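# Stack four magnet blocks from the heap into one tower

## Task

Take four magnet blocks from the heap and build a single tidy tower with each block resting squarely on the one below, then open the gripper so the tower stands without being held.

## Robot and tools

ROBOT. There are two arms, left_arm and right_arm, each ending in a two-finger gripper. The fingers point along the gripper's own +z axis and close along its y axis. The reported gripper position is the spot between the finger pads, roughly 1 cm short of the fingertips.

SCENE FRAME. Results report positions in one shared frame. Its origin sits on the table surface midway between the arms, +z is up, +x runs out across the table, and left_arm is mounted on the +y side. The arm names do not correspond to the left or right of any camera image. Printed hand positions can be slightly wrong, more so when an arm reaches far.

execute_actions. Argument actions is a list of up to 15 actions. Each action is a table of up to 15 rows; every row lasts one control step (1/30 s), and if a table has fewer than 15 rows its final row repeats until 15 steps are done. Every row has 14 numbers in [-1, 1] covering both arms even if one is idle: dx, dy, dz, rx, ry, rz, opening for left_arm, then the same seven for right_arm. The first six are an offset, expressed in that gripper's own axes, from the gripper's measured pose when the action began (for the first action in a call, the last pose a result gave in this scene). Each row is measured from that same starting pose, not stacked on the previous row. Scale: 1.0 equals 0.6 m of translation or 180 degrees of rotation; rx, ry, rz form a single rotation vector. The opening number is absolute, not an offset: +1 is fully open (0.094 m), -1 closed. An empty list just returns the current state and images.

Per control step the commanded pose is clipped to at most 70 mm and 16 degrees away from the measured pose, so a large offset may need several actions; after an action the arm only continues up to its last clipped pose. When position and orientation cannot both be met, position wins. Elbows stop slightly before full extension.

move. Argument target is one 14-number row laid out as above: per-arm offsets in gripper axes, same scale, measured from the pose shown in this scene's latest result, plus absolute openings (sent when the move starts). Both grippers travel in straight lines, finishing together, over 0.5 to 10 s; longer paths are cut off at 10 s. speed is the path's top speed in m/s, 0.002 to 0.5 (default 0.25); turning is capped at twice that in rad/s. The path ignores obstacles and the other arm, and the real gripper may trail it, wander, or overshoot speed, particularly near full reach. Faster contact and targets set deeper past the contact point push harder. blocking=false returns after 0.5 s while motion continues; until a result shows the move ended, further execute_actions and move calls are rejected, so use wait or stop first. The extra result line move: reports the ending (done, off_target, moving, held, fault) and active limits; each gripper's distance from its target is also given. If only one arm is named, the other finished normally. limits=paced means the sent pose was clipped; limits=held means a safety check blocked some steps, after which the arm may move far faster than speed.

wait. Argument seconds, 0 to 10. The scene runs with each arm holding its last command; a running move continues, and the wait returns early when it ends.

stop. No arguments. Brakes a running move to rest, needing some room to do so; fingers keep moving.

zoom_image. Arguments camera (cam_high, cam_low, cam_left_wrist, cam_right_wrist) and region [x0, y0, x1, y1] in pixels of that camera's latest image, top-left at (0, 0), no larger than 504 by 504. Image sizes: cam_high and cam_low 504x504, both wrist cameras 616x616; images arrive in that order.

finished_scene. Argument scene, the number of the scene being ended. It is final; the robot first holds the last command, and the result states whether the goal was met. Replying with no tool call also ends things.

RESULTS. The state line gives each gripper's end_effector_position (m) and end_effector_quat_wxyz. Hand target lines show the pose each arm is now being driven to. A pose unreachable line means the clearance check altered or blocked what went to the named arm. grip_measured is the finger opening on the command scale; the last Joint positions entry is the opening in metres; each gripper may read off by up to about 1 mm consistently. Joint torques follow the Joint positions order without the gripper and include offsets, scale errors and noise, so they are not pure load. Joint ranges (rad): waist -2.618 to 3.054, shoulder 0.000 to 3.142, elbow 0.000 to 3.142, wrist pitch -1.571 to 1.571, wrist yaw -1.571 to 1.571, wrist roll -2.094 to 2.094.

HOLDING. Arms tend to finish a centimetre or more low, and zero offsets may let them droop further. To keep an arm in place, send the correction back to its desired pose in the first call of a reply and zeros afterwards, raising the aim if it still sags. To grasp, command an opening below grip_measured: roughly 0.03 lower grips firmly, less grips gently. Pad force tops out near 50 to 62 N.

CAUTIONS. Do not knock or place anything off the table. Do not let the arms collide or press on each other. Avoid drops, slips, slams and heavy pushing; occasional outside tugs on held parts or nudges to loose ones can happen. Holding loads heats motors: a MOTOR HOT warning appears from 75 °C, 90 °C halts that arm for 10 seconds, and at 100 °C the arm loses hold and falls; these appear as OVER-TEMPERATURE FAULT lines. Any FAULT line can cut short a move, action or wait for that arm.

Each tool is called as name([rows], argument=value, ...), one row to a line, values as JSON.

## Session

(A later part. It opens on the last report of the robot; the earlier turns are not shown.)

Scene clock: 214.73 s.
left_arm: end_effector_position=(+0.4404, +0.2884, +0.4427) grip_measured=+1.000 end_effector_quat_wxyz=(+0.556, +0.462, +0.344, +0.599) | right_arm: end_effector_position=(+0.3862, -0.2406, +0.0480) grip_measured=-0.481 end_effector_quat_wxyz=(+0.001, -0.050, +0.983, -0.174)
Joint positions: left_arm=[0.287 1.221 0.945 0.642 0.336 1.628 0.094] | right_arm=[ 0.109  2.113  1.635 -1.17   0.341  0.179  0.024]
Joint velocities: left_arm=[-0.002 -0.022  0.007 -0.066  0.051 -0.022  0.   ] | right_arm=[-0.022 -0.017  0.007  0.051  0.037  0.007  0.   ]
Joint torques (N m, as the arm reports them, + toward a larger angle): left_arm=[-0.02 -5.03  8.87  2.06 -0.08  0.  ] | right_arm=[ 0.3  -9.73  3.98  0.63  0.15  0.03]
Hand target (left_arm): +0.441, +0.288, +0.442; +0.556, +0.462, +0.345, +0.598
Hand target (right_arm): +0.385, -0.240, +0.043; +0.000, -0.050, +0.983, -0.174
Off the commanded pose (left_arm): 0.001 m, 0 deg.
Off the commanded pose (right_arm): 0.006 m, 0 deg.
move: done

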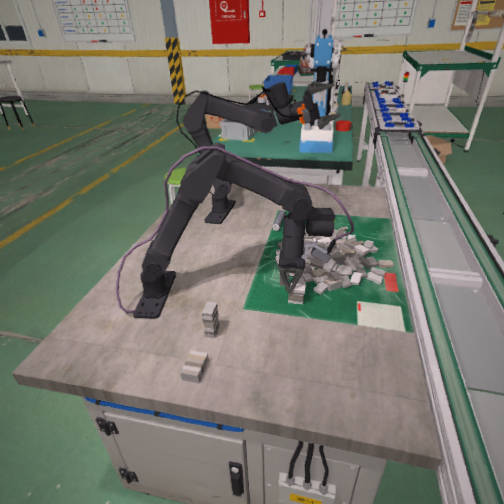

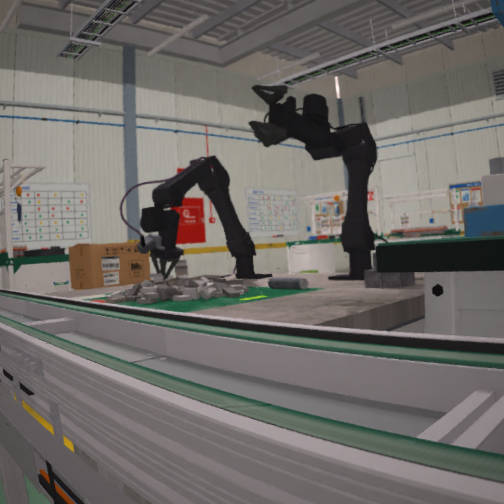

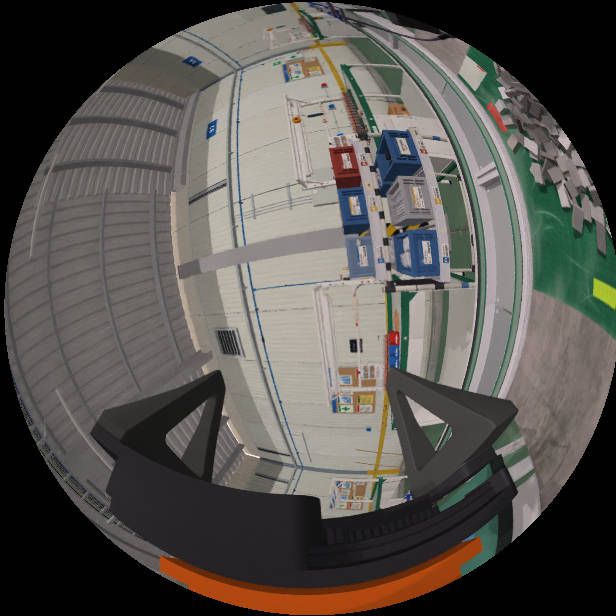

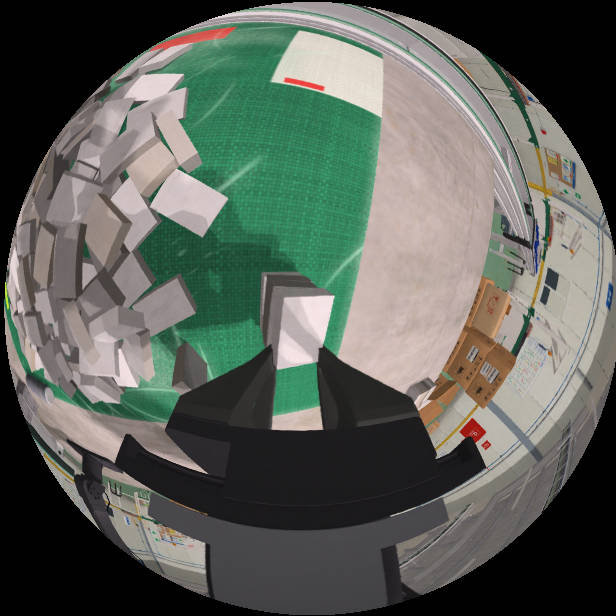

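Shoulder-type descent.

move(target=[0,0,0,0,0,0,1, 0,0.005,0.014,0,0.0075,-0.0027,-0.51], speed=0.02)

zoom_image(camera="cam_right_wrist", region=[220,250,380,410])

Scene clock: 216.20 s.
left_arm: end_effector_position=(+0.4402, +0.2883, +0.4433) grip_measured=+1.000 end_effector_quat_wxyz=(+0.557, +0.461, +0.343, +0.600) | right_arm: end_effector_position=(+0.3860, -0.2406, +0.0474) grip_measured=-0.481 end_effector_quat_wxyz=(-0.000, -0.050, +0.983, -0.174)
Joint positions: left_arm=[0.287 1.221 0.945 0.644 0.336 1.628 0.094] | right_arm=[ 0.109  2.114  1.635 -1.17   0.341  0.179  0.024]
Joint velocities: left_arm=[-0.002  0.012  0.002  0.037 -0.066  0.022  0.   ] | right_arm=[ 0.007  0.002 -0.017  0.007  0.007  0.007 -0.001]
Joint torques (N m, as the arm reports them, + toward a larger angle): left_arm=[-0.02 -5.03  8.86  2.06 -0.08  0.  ] | right_arm=[-0.21 -7.71  6.11  0.41  0.09 -0.01]
Hand target (left_arm): +0.440, +0.288, +0.443; +0.556, +0.462, +0.344, +0.599
Hand target (right_arm): +0.386, -0.241, +0.039; -0.011, -0.052, +0.983, -0.174
Off the commanded pose (left_arm): 0.001 m, 0 deg.
Off the commanded pose (right_arm): 0.008 m, 1 deg.
move: done

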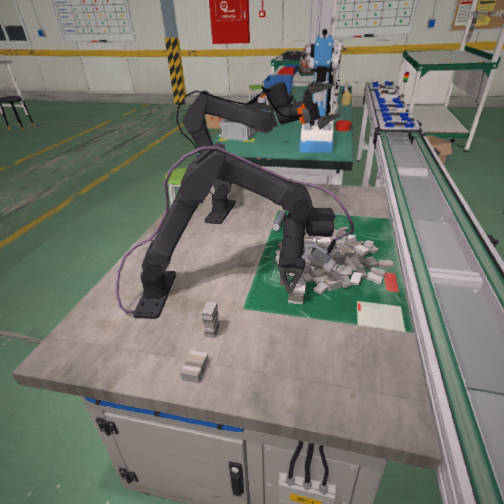

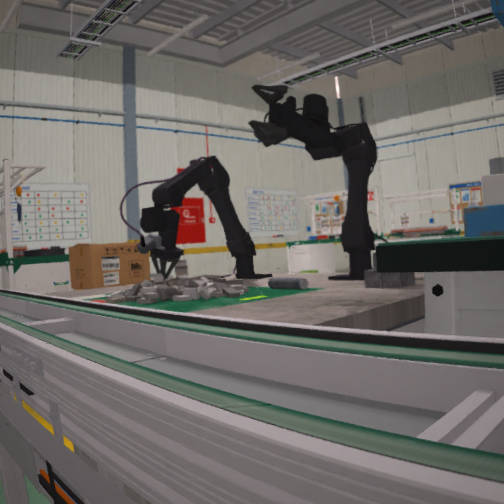

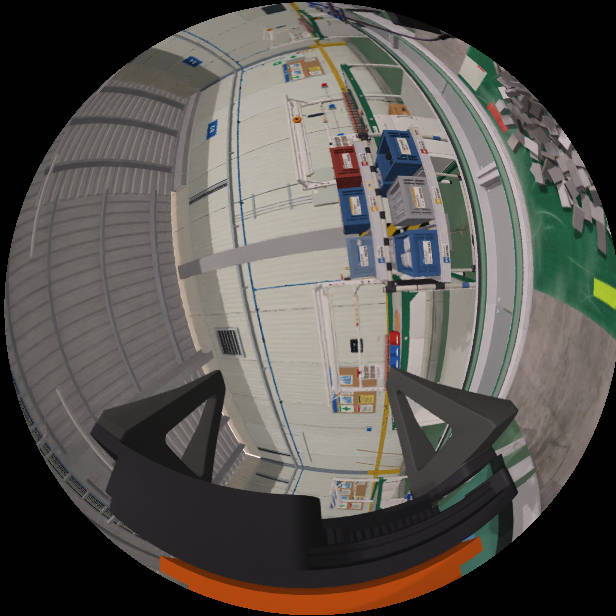

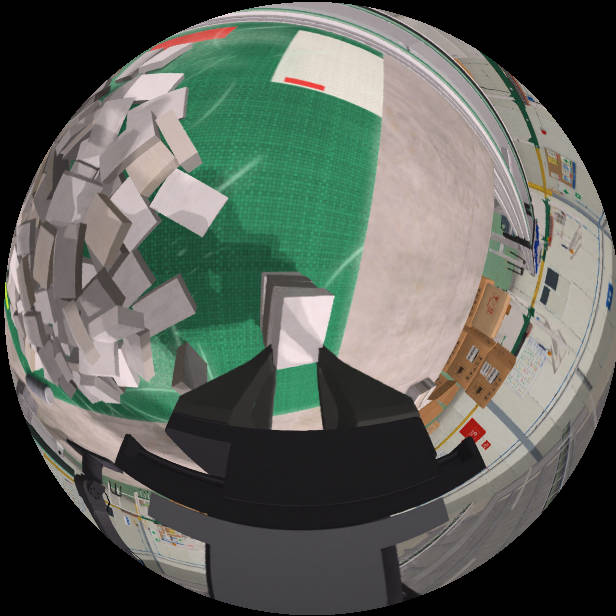

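Region (220, 250, 380, 410) of cam_right_wrist's 616x616 image, scaled by 3.150, with more detail than that image has.

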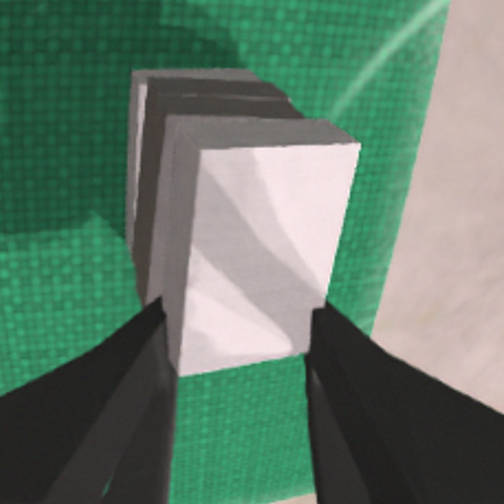

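move(target=[0,0,0,0,0,0,1, 0,0,0,0,0,0,-0.3], speed=0.02)

move(target=[0,0,0,0,0,0,1, -0.0,-0.03,-0.09,-0.11,0,0.03,-0.3], speed=0.1)

zoom_image(camera="cam_right_wrist", region=[240,240,360,360])

zoom_image(camera="cam_high", region=[260,250,340,320])

Scene clock: 218.13 s.
left_arm: end_effector_position=(+0.4400, +0.2882, +0.4439) grip_measured=+1.000 end_effector_quat_wxyz=(+0.557, +0.461, +0.342, +0.601) | right_arm: end_effector_position=(+0.3861, -0.2414, +0.0484) grip_measured=-0.303 end_effector_quat_wxyz=(+0.001, -0.050, +0.983, -0.176)
Joint positions: left_arm=[0.287 1.221 0.945 0.647 0.336 1.628 0.094] | right_arm=[ 0.109  2.112  1.635 -1.171  0.346  0.179  0.033]
Joint velocities: left_arm=[-0.022 -0.002  0.002  0.007  0.007  0.007  0.   ] | right_arm=[-0.022  0.002 -0.017 -0.007  0.022 -0.037  0.   ]
Joint torques (N m, as the arm reports them, + toward a larger angle): left_arm=[-0.01 -5.02  8.87  2.05 -0.08  0.  ] | right_arm=[ 0.12 -9.63  5.38  0.44  0.09  0.01]
Hand target (left_arm): +0.440, +0.288, +0.443; +0.557, +0.461, +0.343, +0.600
Hand target (right_arm): +0.386, -0.241, +0.047; -0.000, -0.050, +0.983, -0.174
Off the commanded pose (left_arm): 0.001 m, 0 deg.
Off the commanded pose (right_arm): 0.001 m, 0 deg.
move: done

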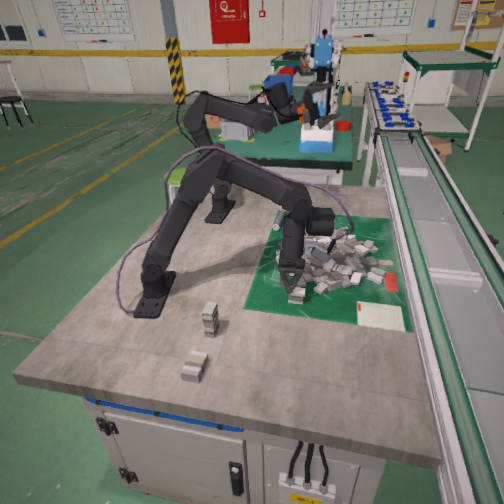

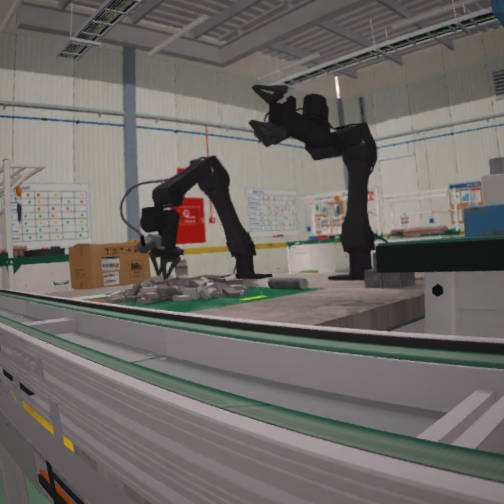

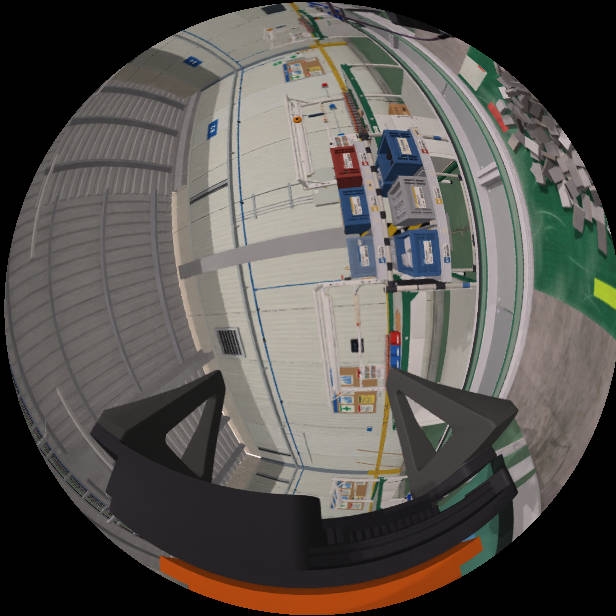

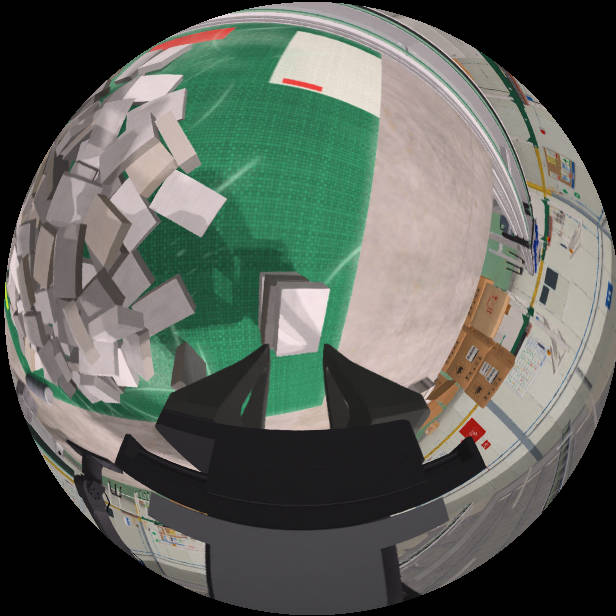

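Scene clock: 220.37 s.
left_arm: end_effector_position=(+0.4397, +0.2882, +0.4445) grip_measured=+1.000 end_effector_quat_wxyz=(+0.557, +0.460, +0.341, +0.601) | right_arm: end_effector_position=(+0.3822, -0.2398, +0.0909) grip_measured=-0.302 end_effector_quat_wxyz=(-0.017, -0.003, +1.000, -0.014)
Joint positions: left_arm=[0.287 1.221 0.945 0.65  0.336 1.628 0.094] | right_arm=[-0.032  2.046  1.75  -1.311  0.023  0.122  0.033]
Joint velocities: left_arm=[-0.002  0.017 -0.007  0.007  0.007  0.022  0.   ] | right_arm=[-0.002 -0.007  0.002  0.066  0.007  0.022  0.   ]
Joint torques (N m, as the arm reports them, + toward a larger angle): left_arm=[-0.02 -5.02  8.86  2.05 -0.08  0.  ] | right_arm=[ -0.7  -10.84   7.65   0.36  -0.09  -0.07]
Hand target (left_arm): +0.440, +0.288, +0.444; +0.557, +0.461, +0.342, +0.601
Hand target (right_arm): +0.387, -0.240, +0.105; -0.000, -0.003, +1.000, -0.005
Off the commanded pose (left_arm): 0.001 m, 0 deg.
Off the commanded pose (right_arm): 0.015 m, 2 deg.
move: off_target (right_arm)

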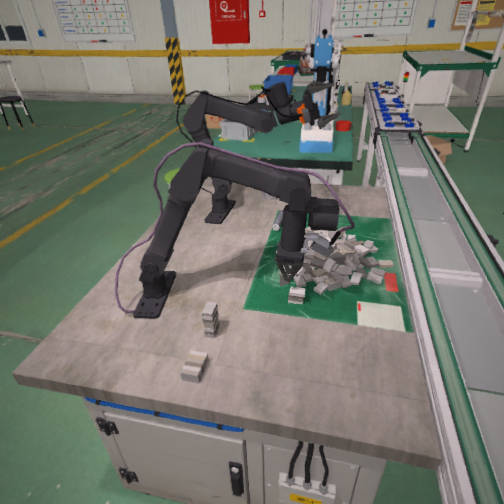

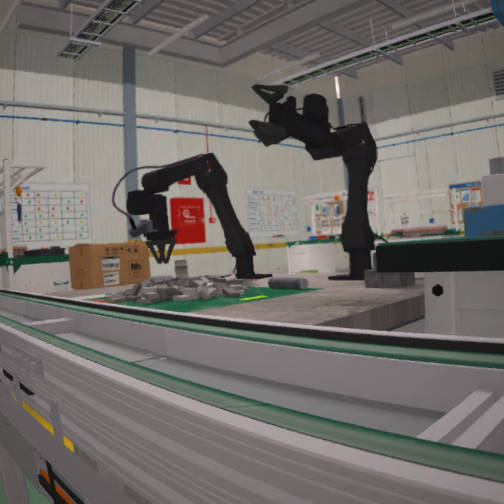

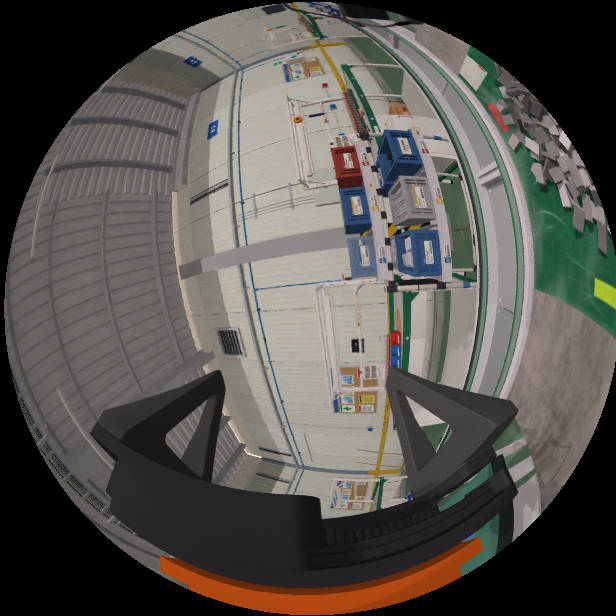

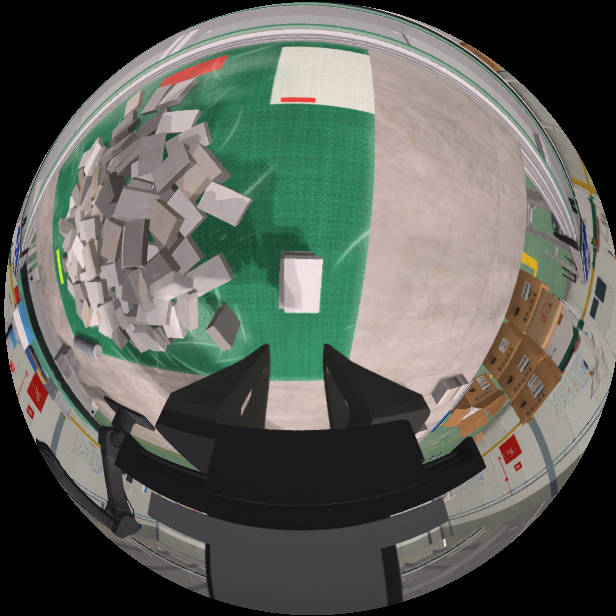

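Region (240, 240, 360, 360) of cam_right_wrist's 616x616 image, scaled by 4.200, with more detail than that image has.

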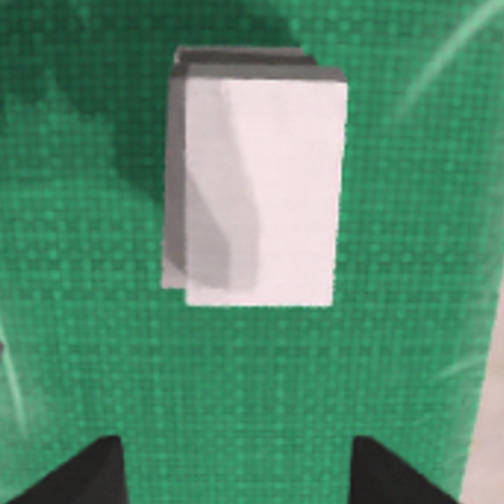

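Region (260, 250, 340, 320) of cam_high's 504x504 image, scaled by 6.300, with more detail than that image has; it fills the top 441 rows of this view, and the rest is white.

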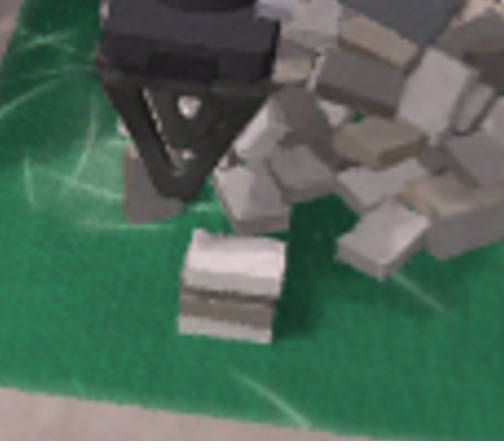

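move(target=[0,0,0,0,0,0,1, -0.04,-0.003,0.05,-0.009,-0.011,0,-0.15], speed=0.12)

zoom_image(camera="cam_right_wrist", region=[220,270,380,430])

Scene clock: 222.70 s.
left_arm: end_effector_position=(+0.4395, +0.2881, +0.4451) grip_measured=+1.000 end_effector_quat_wxyz=(+0.558, +0.459, +0.340, +0.602) | right_arm: end_effector_position=(+0.4084, -0.2406, +0.0692) grip_measured=-0.152 end_effector_quat_wxyz=(+0.010, -0.002, +1.000, -0.004)
Joint positions: left_arm=[0.287 1.221 0.945 0.653 0.336 1.628 0.094] | right_arm=[-0.047  2.103  1.75  -1.198  0.011  0.108  0.04 ]
Joint velocities: left_arm=[ 0.012 -0.007 -0.002 -0.022  0.007 -0.022  0.   ] | right_arm=[-0.002 -0.007  0.007 -0.007  0.037 -0.066  0.   ]
Joint torques (N m, as the arm reports them, + toward a larger angle): left_arm=[-0.01 -5.02  8.86  2.05 -0.08  0.  ] | right_arm=[-0.85 -9.41  4.08  0.73 -0.15 -0.06]
Hand target (left_arm): +0.440, +0.288, +0.445; +0.557, +0.460, +0.341, +0.601
Hand target (right_arm): +0.405, -0.242, +0.060; +0.000, -0.003, +1.000, +0.001
Off the commanded pose (left_arm): 0.001 m, 0 deg.
Off the commanded pose (right_arm): 0.010 m, 1 deg.
move: done

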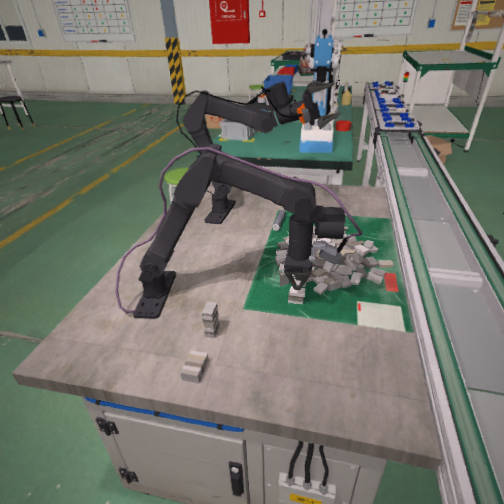

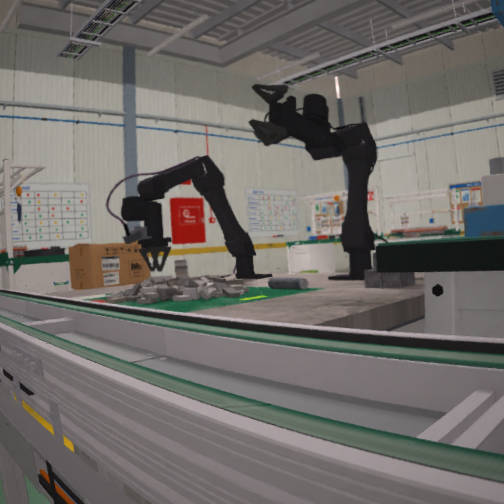

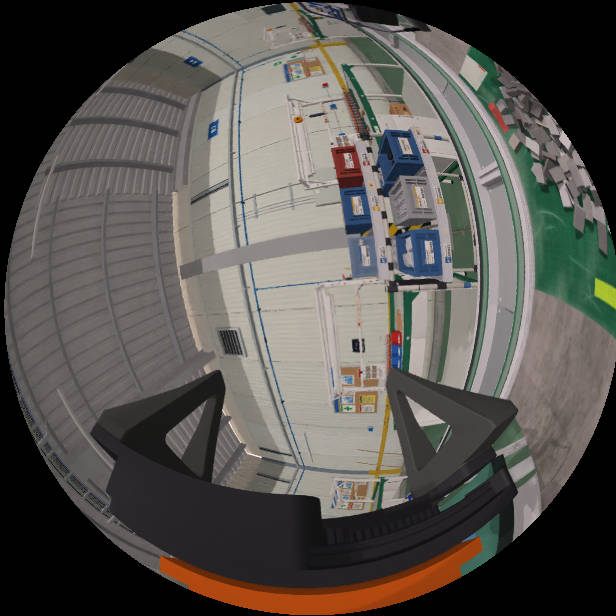

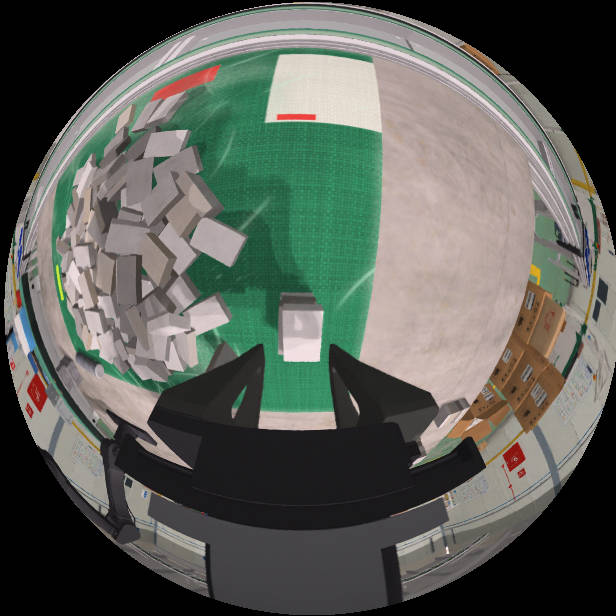

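Region (220, 270, 380, 430) of cam_right_wrist's 616x616 image, scaled by 3.150, with more detail than that image has.

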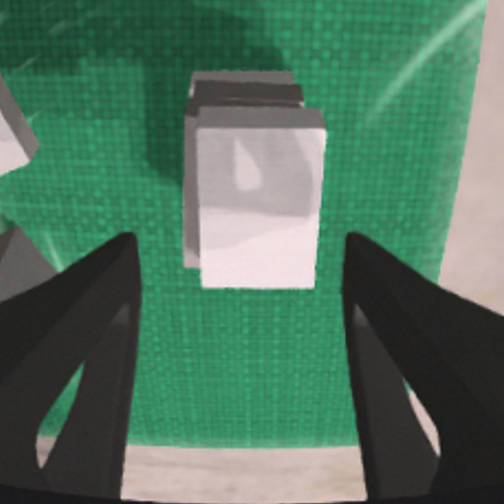

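move(target=[0,0,0,0,0,0,1, 0.004,-0.002,0.09,0,0.005,0,-0.15], speed=0.08)

zoom_image(camera="cam_right_wrist", region=[220,270,380,430])

Scene clock: 224.93 s.
left_arm: end_effector_position=(+0.4392, +0.2881, +0.4457) grip_measured=+1.000 end_effector_quat_wxyz=(+0.558, +0.459, +0.339, +0.603) | right_arm: end_effector_position=(+0.4108, -0.2403, +0.0241) grip_measured=-0.152 end_effector_quat_wxyz=(+0.012, -0.002, +1.000, -0.004)
Joint positions: left_arm=[0.287 1.221 0.945 0.656 0.336 1.628 0.094] | right_arm=[-0.047  2.146  1.634 -1.037  0.011  0.108  0.04 ]
Joint velocities: left_arm=[-0.002  0.002 -0.002 -0.051 -0.022 -0.037  0.   ] | right_arm=[-0.017  0.007 -0.027  0.007  0.007  0.051  0.   ]
Joint torques (N m, as the arm reports them, + toward a larger angle): left_arm=[-0.01 -5.02  8.85  2.05 -0.08  0.  ] | right_arm=[-0.42 -9.37  4.09  0.71 -0.05 -0.02]
Hand target (left_arm): +0.439, +0.288, +0.445; +0.558, +0.459, +0.340, +0.602
Hand target (right_arm): +0.407, -0.242, +0.015; +0.003, -0.002, +1.000, -0.004
Off the commanded pose (left_arm): 0.001 m, 0 deg.
Off the commanded pose (right_arm): 0.010 m, 1 deg.
move: done

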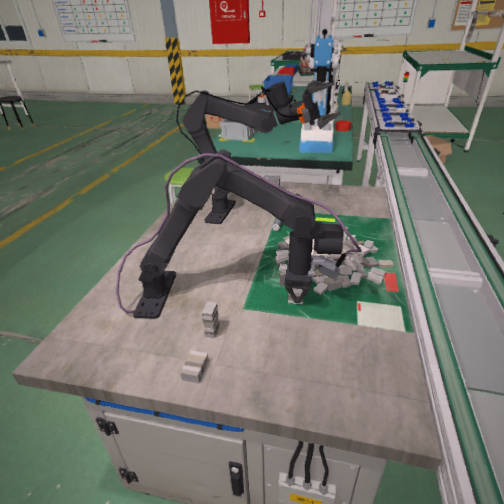

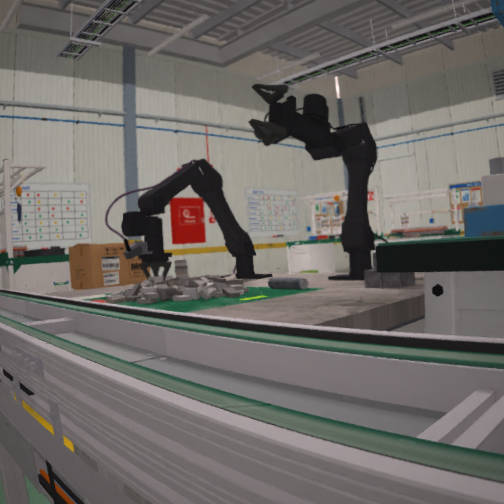

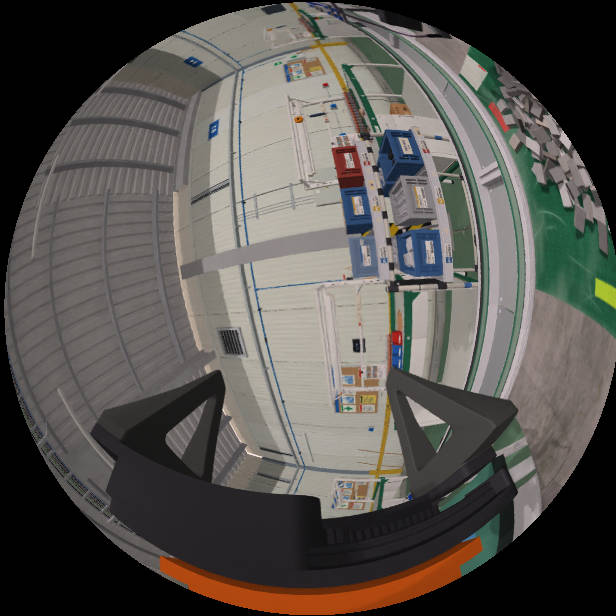

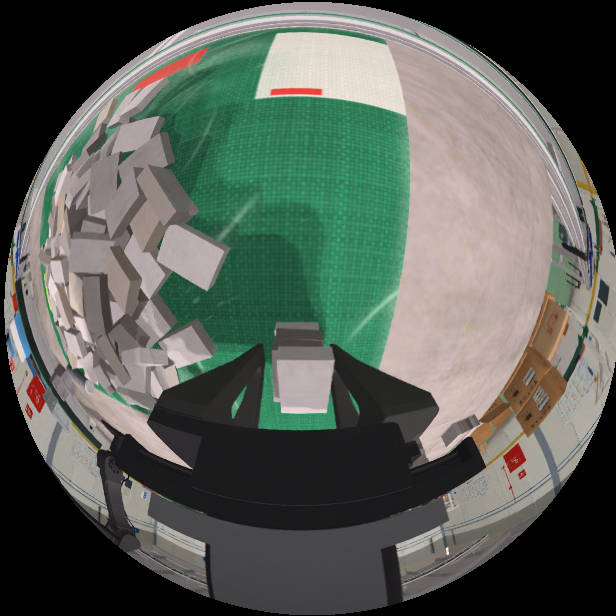

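Region (220, 270, 380, 430) of cam_right_wrist's 616x616 image, scaled by 3.150, with more detail than that image has.

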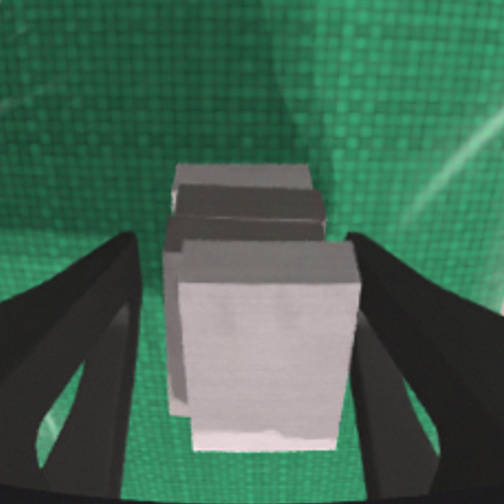

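move(target=[0,0,0,0,0,0,1, 0,0,0.022,0,0.009,0,-0.15], speed=0.03)

execute_actions([
  [[0,0,0,0,0,0,1,0,0,0,0,0,0,-0.3],[0,0,0,0,0,0,1,0,0,0,0,0,0,-0.31],[0,0,0,0,0,0,1,0,0,0,0,0,0,-0.32],[0,0,0,0,0,0,1,0,0,0,0,0,0,-0.33],[0,0,0,0,0,0,1,0,0,0,0,0,0,-0.34],[0,0,0,0,0,0,1,0,0,0,0,0,0,-0.35],[0,0,0,0,0,0,1,0,0,0,0,0,0,-0.36],[0,0,0,0,0,0,1,0,0,0,0,0,0,-0.37],[0,0,0,0,0,0,1,0,0,0,0,0,0,-0.38],[0,0,0,0,0,0,1,0,0,0,0,0,0,-0.39],[0,0,0,0,0,0,1,0,0,0,0,0,0,-0.40],[0,0,0,0,0,0,1,0,0,0,0,0,0,-0.41],[0,0,0,0,0,0,1,0,0,0,0,0,0,-0.42],[0,0,0,0,0,0,1,0,0,0,0,0,0,-0.43],[0,0,0,0,0,0,1,0,0,0,0,0,0,-0.44]],
  [[0,0,0,0,0,0,1,0,0,0,0,0,0,-0.45],[0,0,0,0,0,0,1,0,0,0,0,0,0,-0.46],[0,0,0,0,0,0,1,0,0,0,0,0,0,-0.47],[0,0,0,0,0,0,1,0,0,0,0,0,0,-0.48],[0,0,0,0,0,0,1,0,0,0,0,0,0,-0.49]],
])

zoom_image(camera="cam_right_wrist", region=[220,270,380,430])

Scene clock: 229.47 s.
left_arm: end_effector_position=(+0.4390, +0.2880, +0.4463) grip_measured=+1.000 end_effector_quat_wxyz=(+0.558, +0.458, +0.338, +0.604) | right_arm: end_effector_position=(+0.4082, -0.2406, +0.0131) grip_measured=-0.152 end_effector_quat_wxyz=(-0.002, -0.002, +1.000, -0.006)
Joint positions: left_arm=[0.287 1.221 0.945 0.658 0.336 1.628 0.094] | right_arm=[-0.047  2.174  1.634 -1.036  0.011  0.108  0.04 ]
Joint velocities: left_arm=[ 0.002  0.002  0.007  0.051 -0.022  0.022  0.   ] | right_arm=[ 0.007 -0.017 -0.007 -0.066  0.051  0.022 -0.001]
Joint torques (N m, as the arm reports them, + toward a larger angle): left_arm=[-0.01 -5.01  8.85  2.04 -0.09  0.  ] | right_arm=[-0.09 -9.26  6.22  0.57 -0.07  0.01]
Hand target (left_arm): +0.439, +0.288, +0.446; +0.558, +0.459, +0.339, +0.603
Hand target (right_arm): +0.411, -0.240, +0.011; -0.003, -0.002, +1.000, -0.004
Off the commanded pose (left_arm): 0.001 m, 0 deg.
Off the commanded pose (right_arm): 0.004 m, 0 deg.
move: done

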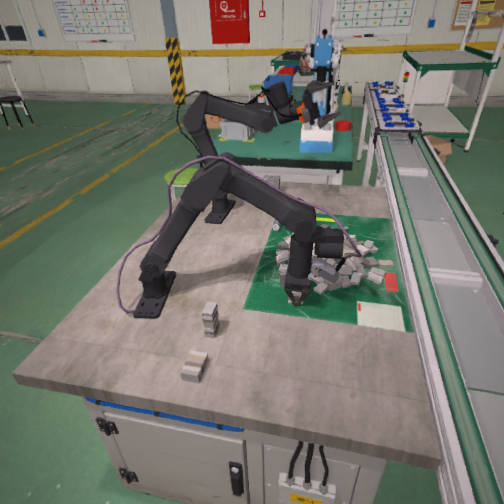

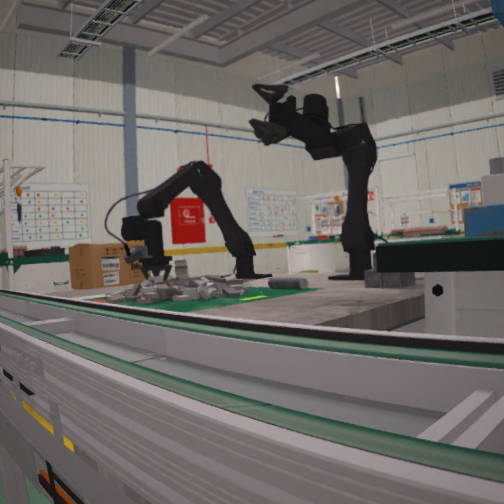

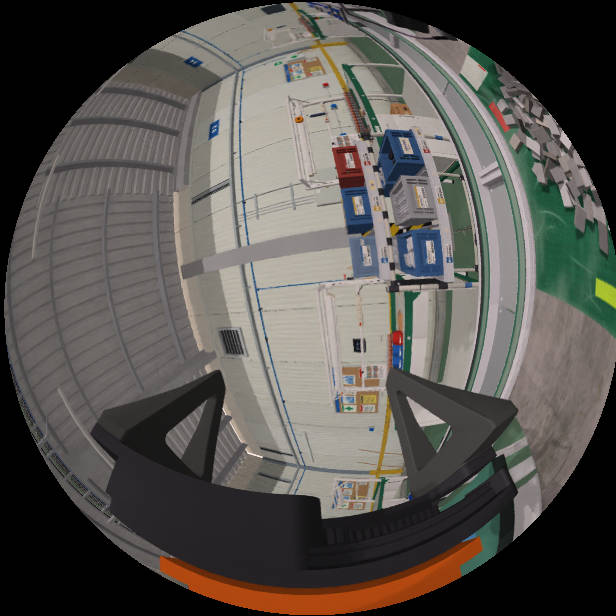

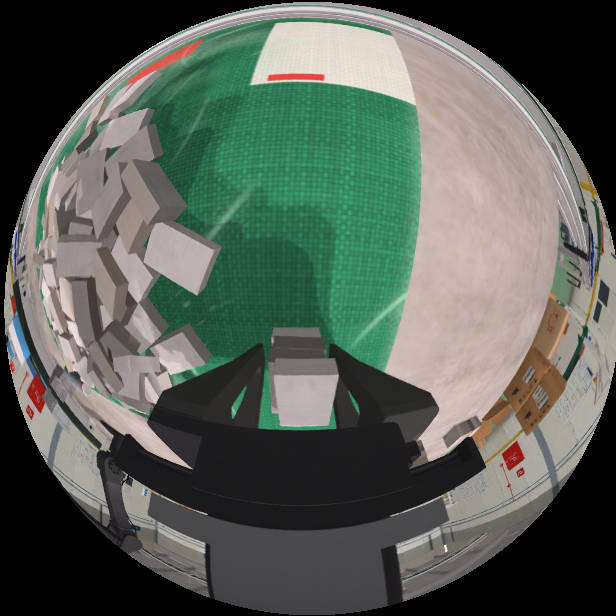

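Scene clock: 230.47 s.
left_arm: end_effector_position=(+0.4386, +0.2879, +0.4474) grip_measured=+1.000 end_effector_quat_wxyz=(+0.559, +0.457, +0.336, +0.605) | right_arm: end_effector_position=(+0.4082, -0.2406, +0.0131) grip_measured=-0.465 end_effector_quat_wxyz=(-0.002, -0.002, +1.000, -0.006)
Joint positions: left_arm=[0.287 1.221 0.945 0.663 0.336 1.628 0.094] | right_arm=[-0.047  2.174  1.634 -1.036  0.011  0.108  0.025]
Joint velocities: left_arm=[ 0.002 -0.002  0.007  0.081 -0.007 -0.037  0.   ] | right_arm=[ 0.007  0.017 -0.002  0.007 -0.037 -0.007  0.   ]
Joint torques (N m, as the arm reports them, + toward a larger angle): left_arm=[-0.02 -5.01  8.86  2.04 -0.09  0.  ] | right_arm=[ -0.06 -10.22   5.43   0.55  -0.03   0.  ]
Hand target (left_arm): +0.439, +0.288, +0.447; +0.558, +0.458, +0.337, +0.604
Hand target (right_arm): +0.408, -0.241, +0.013; -0.002, -0.002, +1.000, -0.006
Off the commanded pose (left_arm): 0.001 m, 0 deg.
Off the commanded pose (right_arm): 0.000 m, 0 deg.

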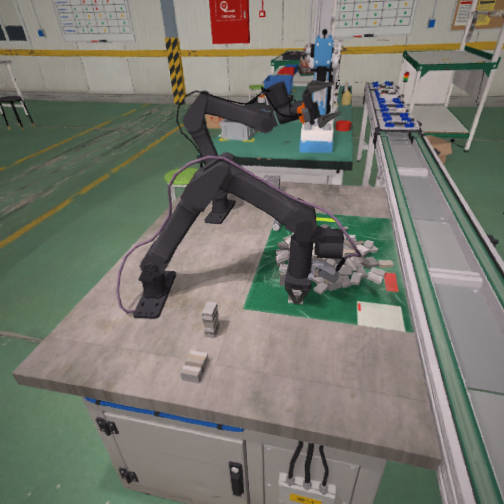

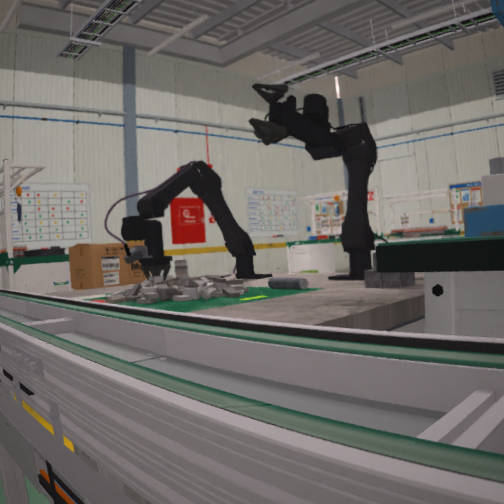

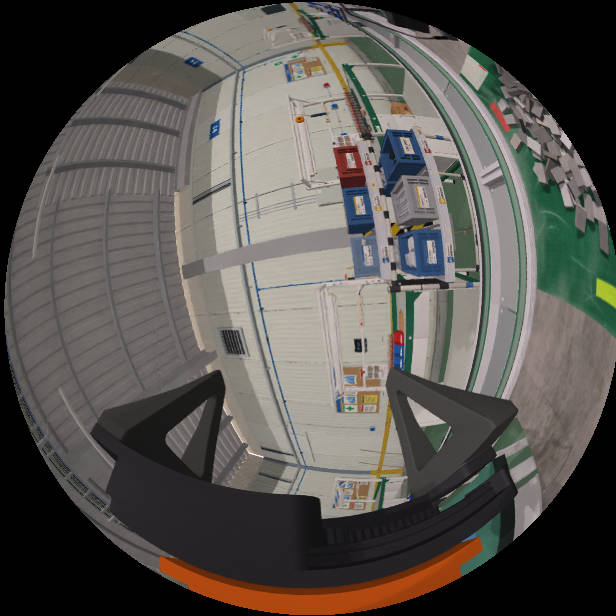

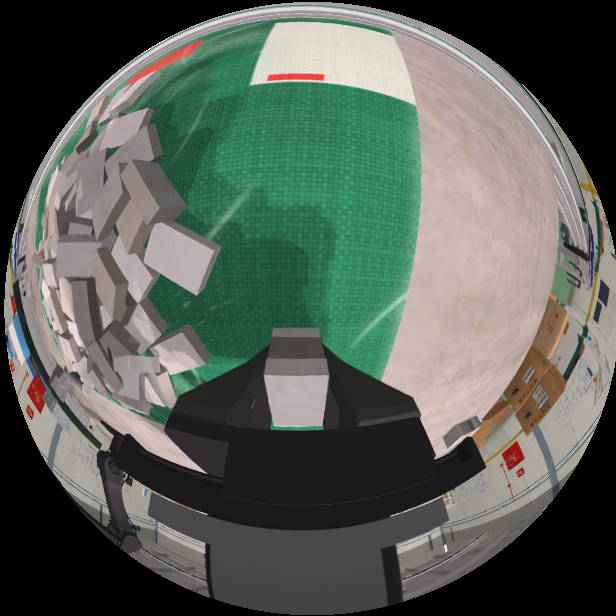

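Region (220, 270, 380, 430) of cam_right_wrist's 616x616 image, scaled by 3.150, with more detail than that image has.

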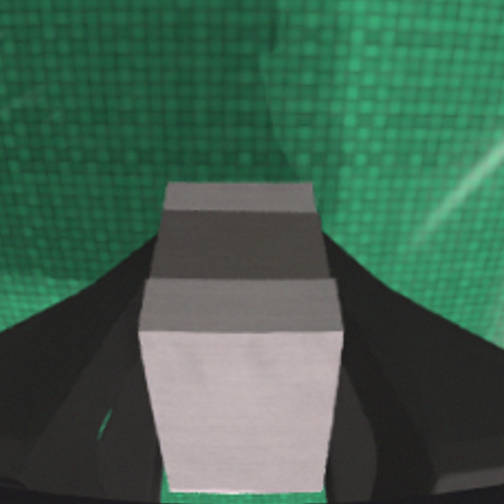

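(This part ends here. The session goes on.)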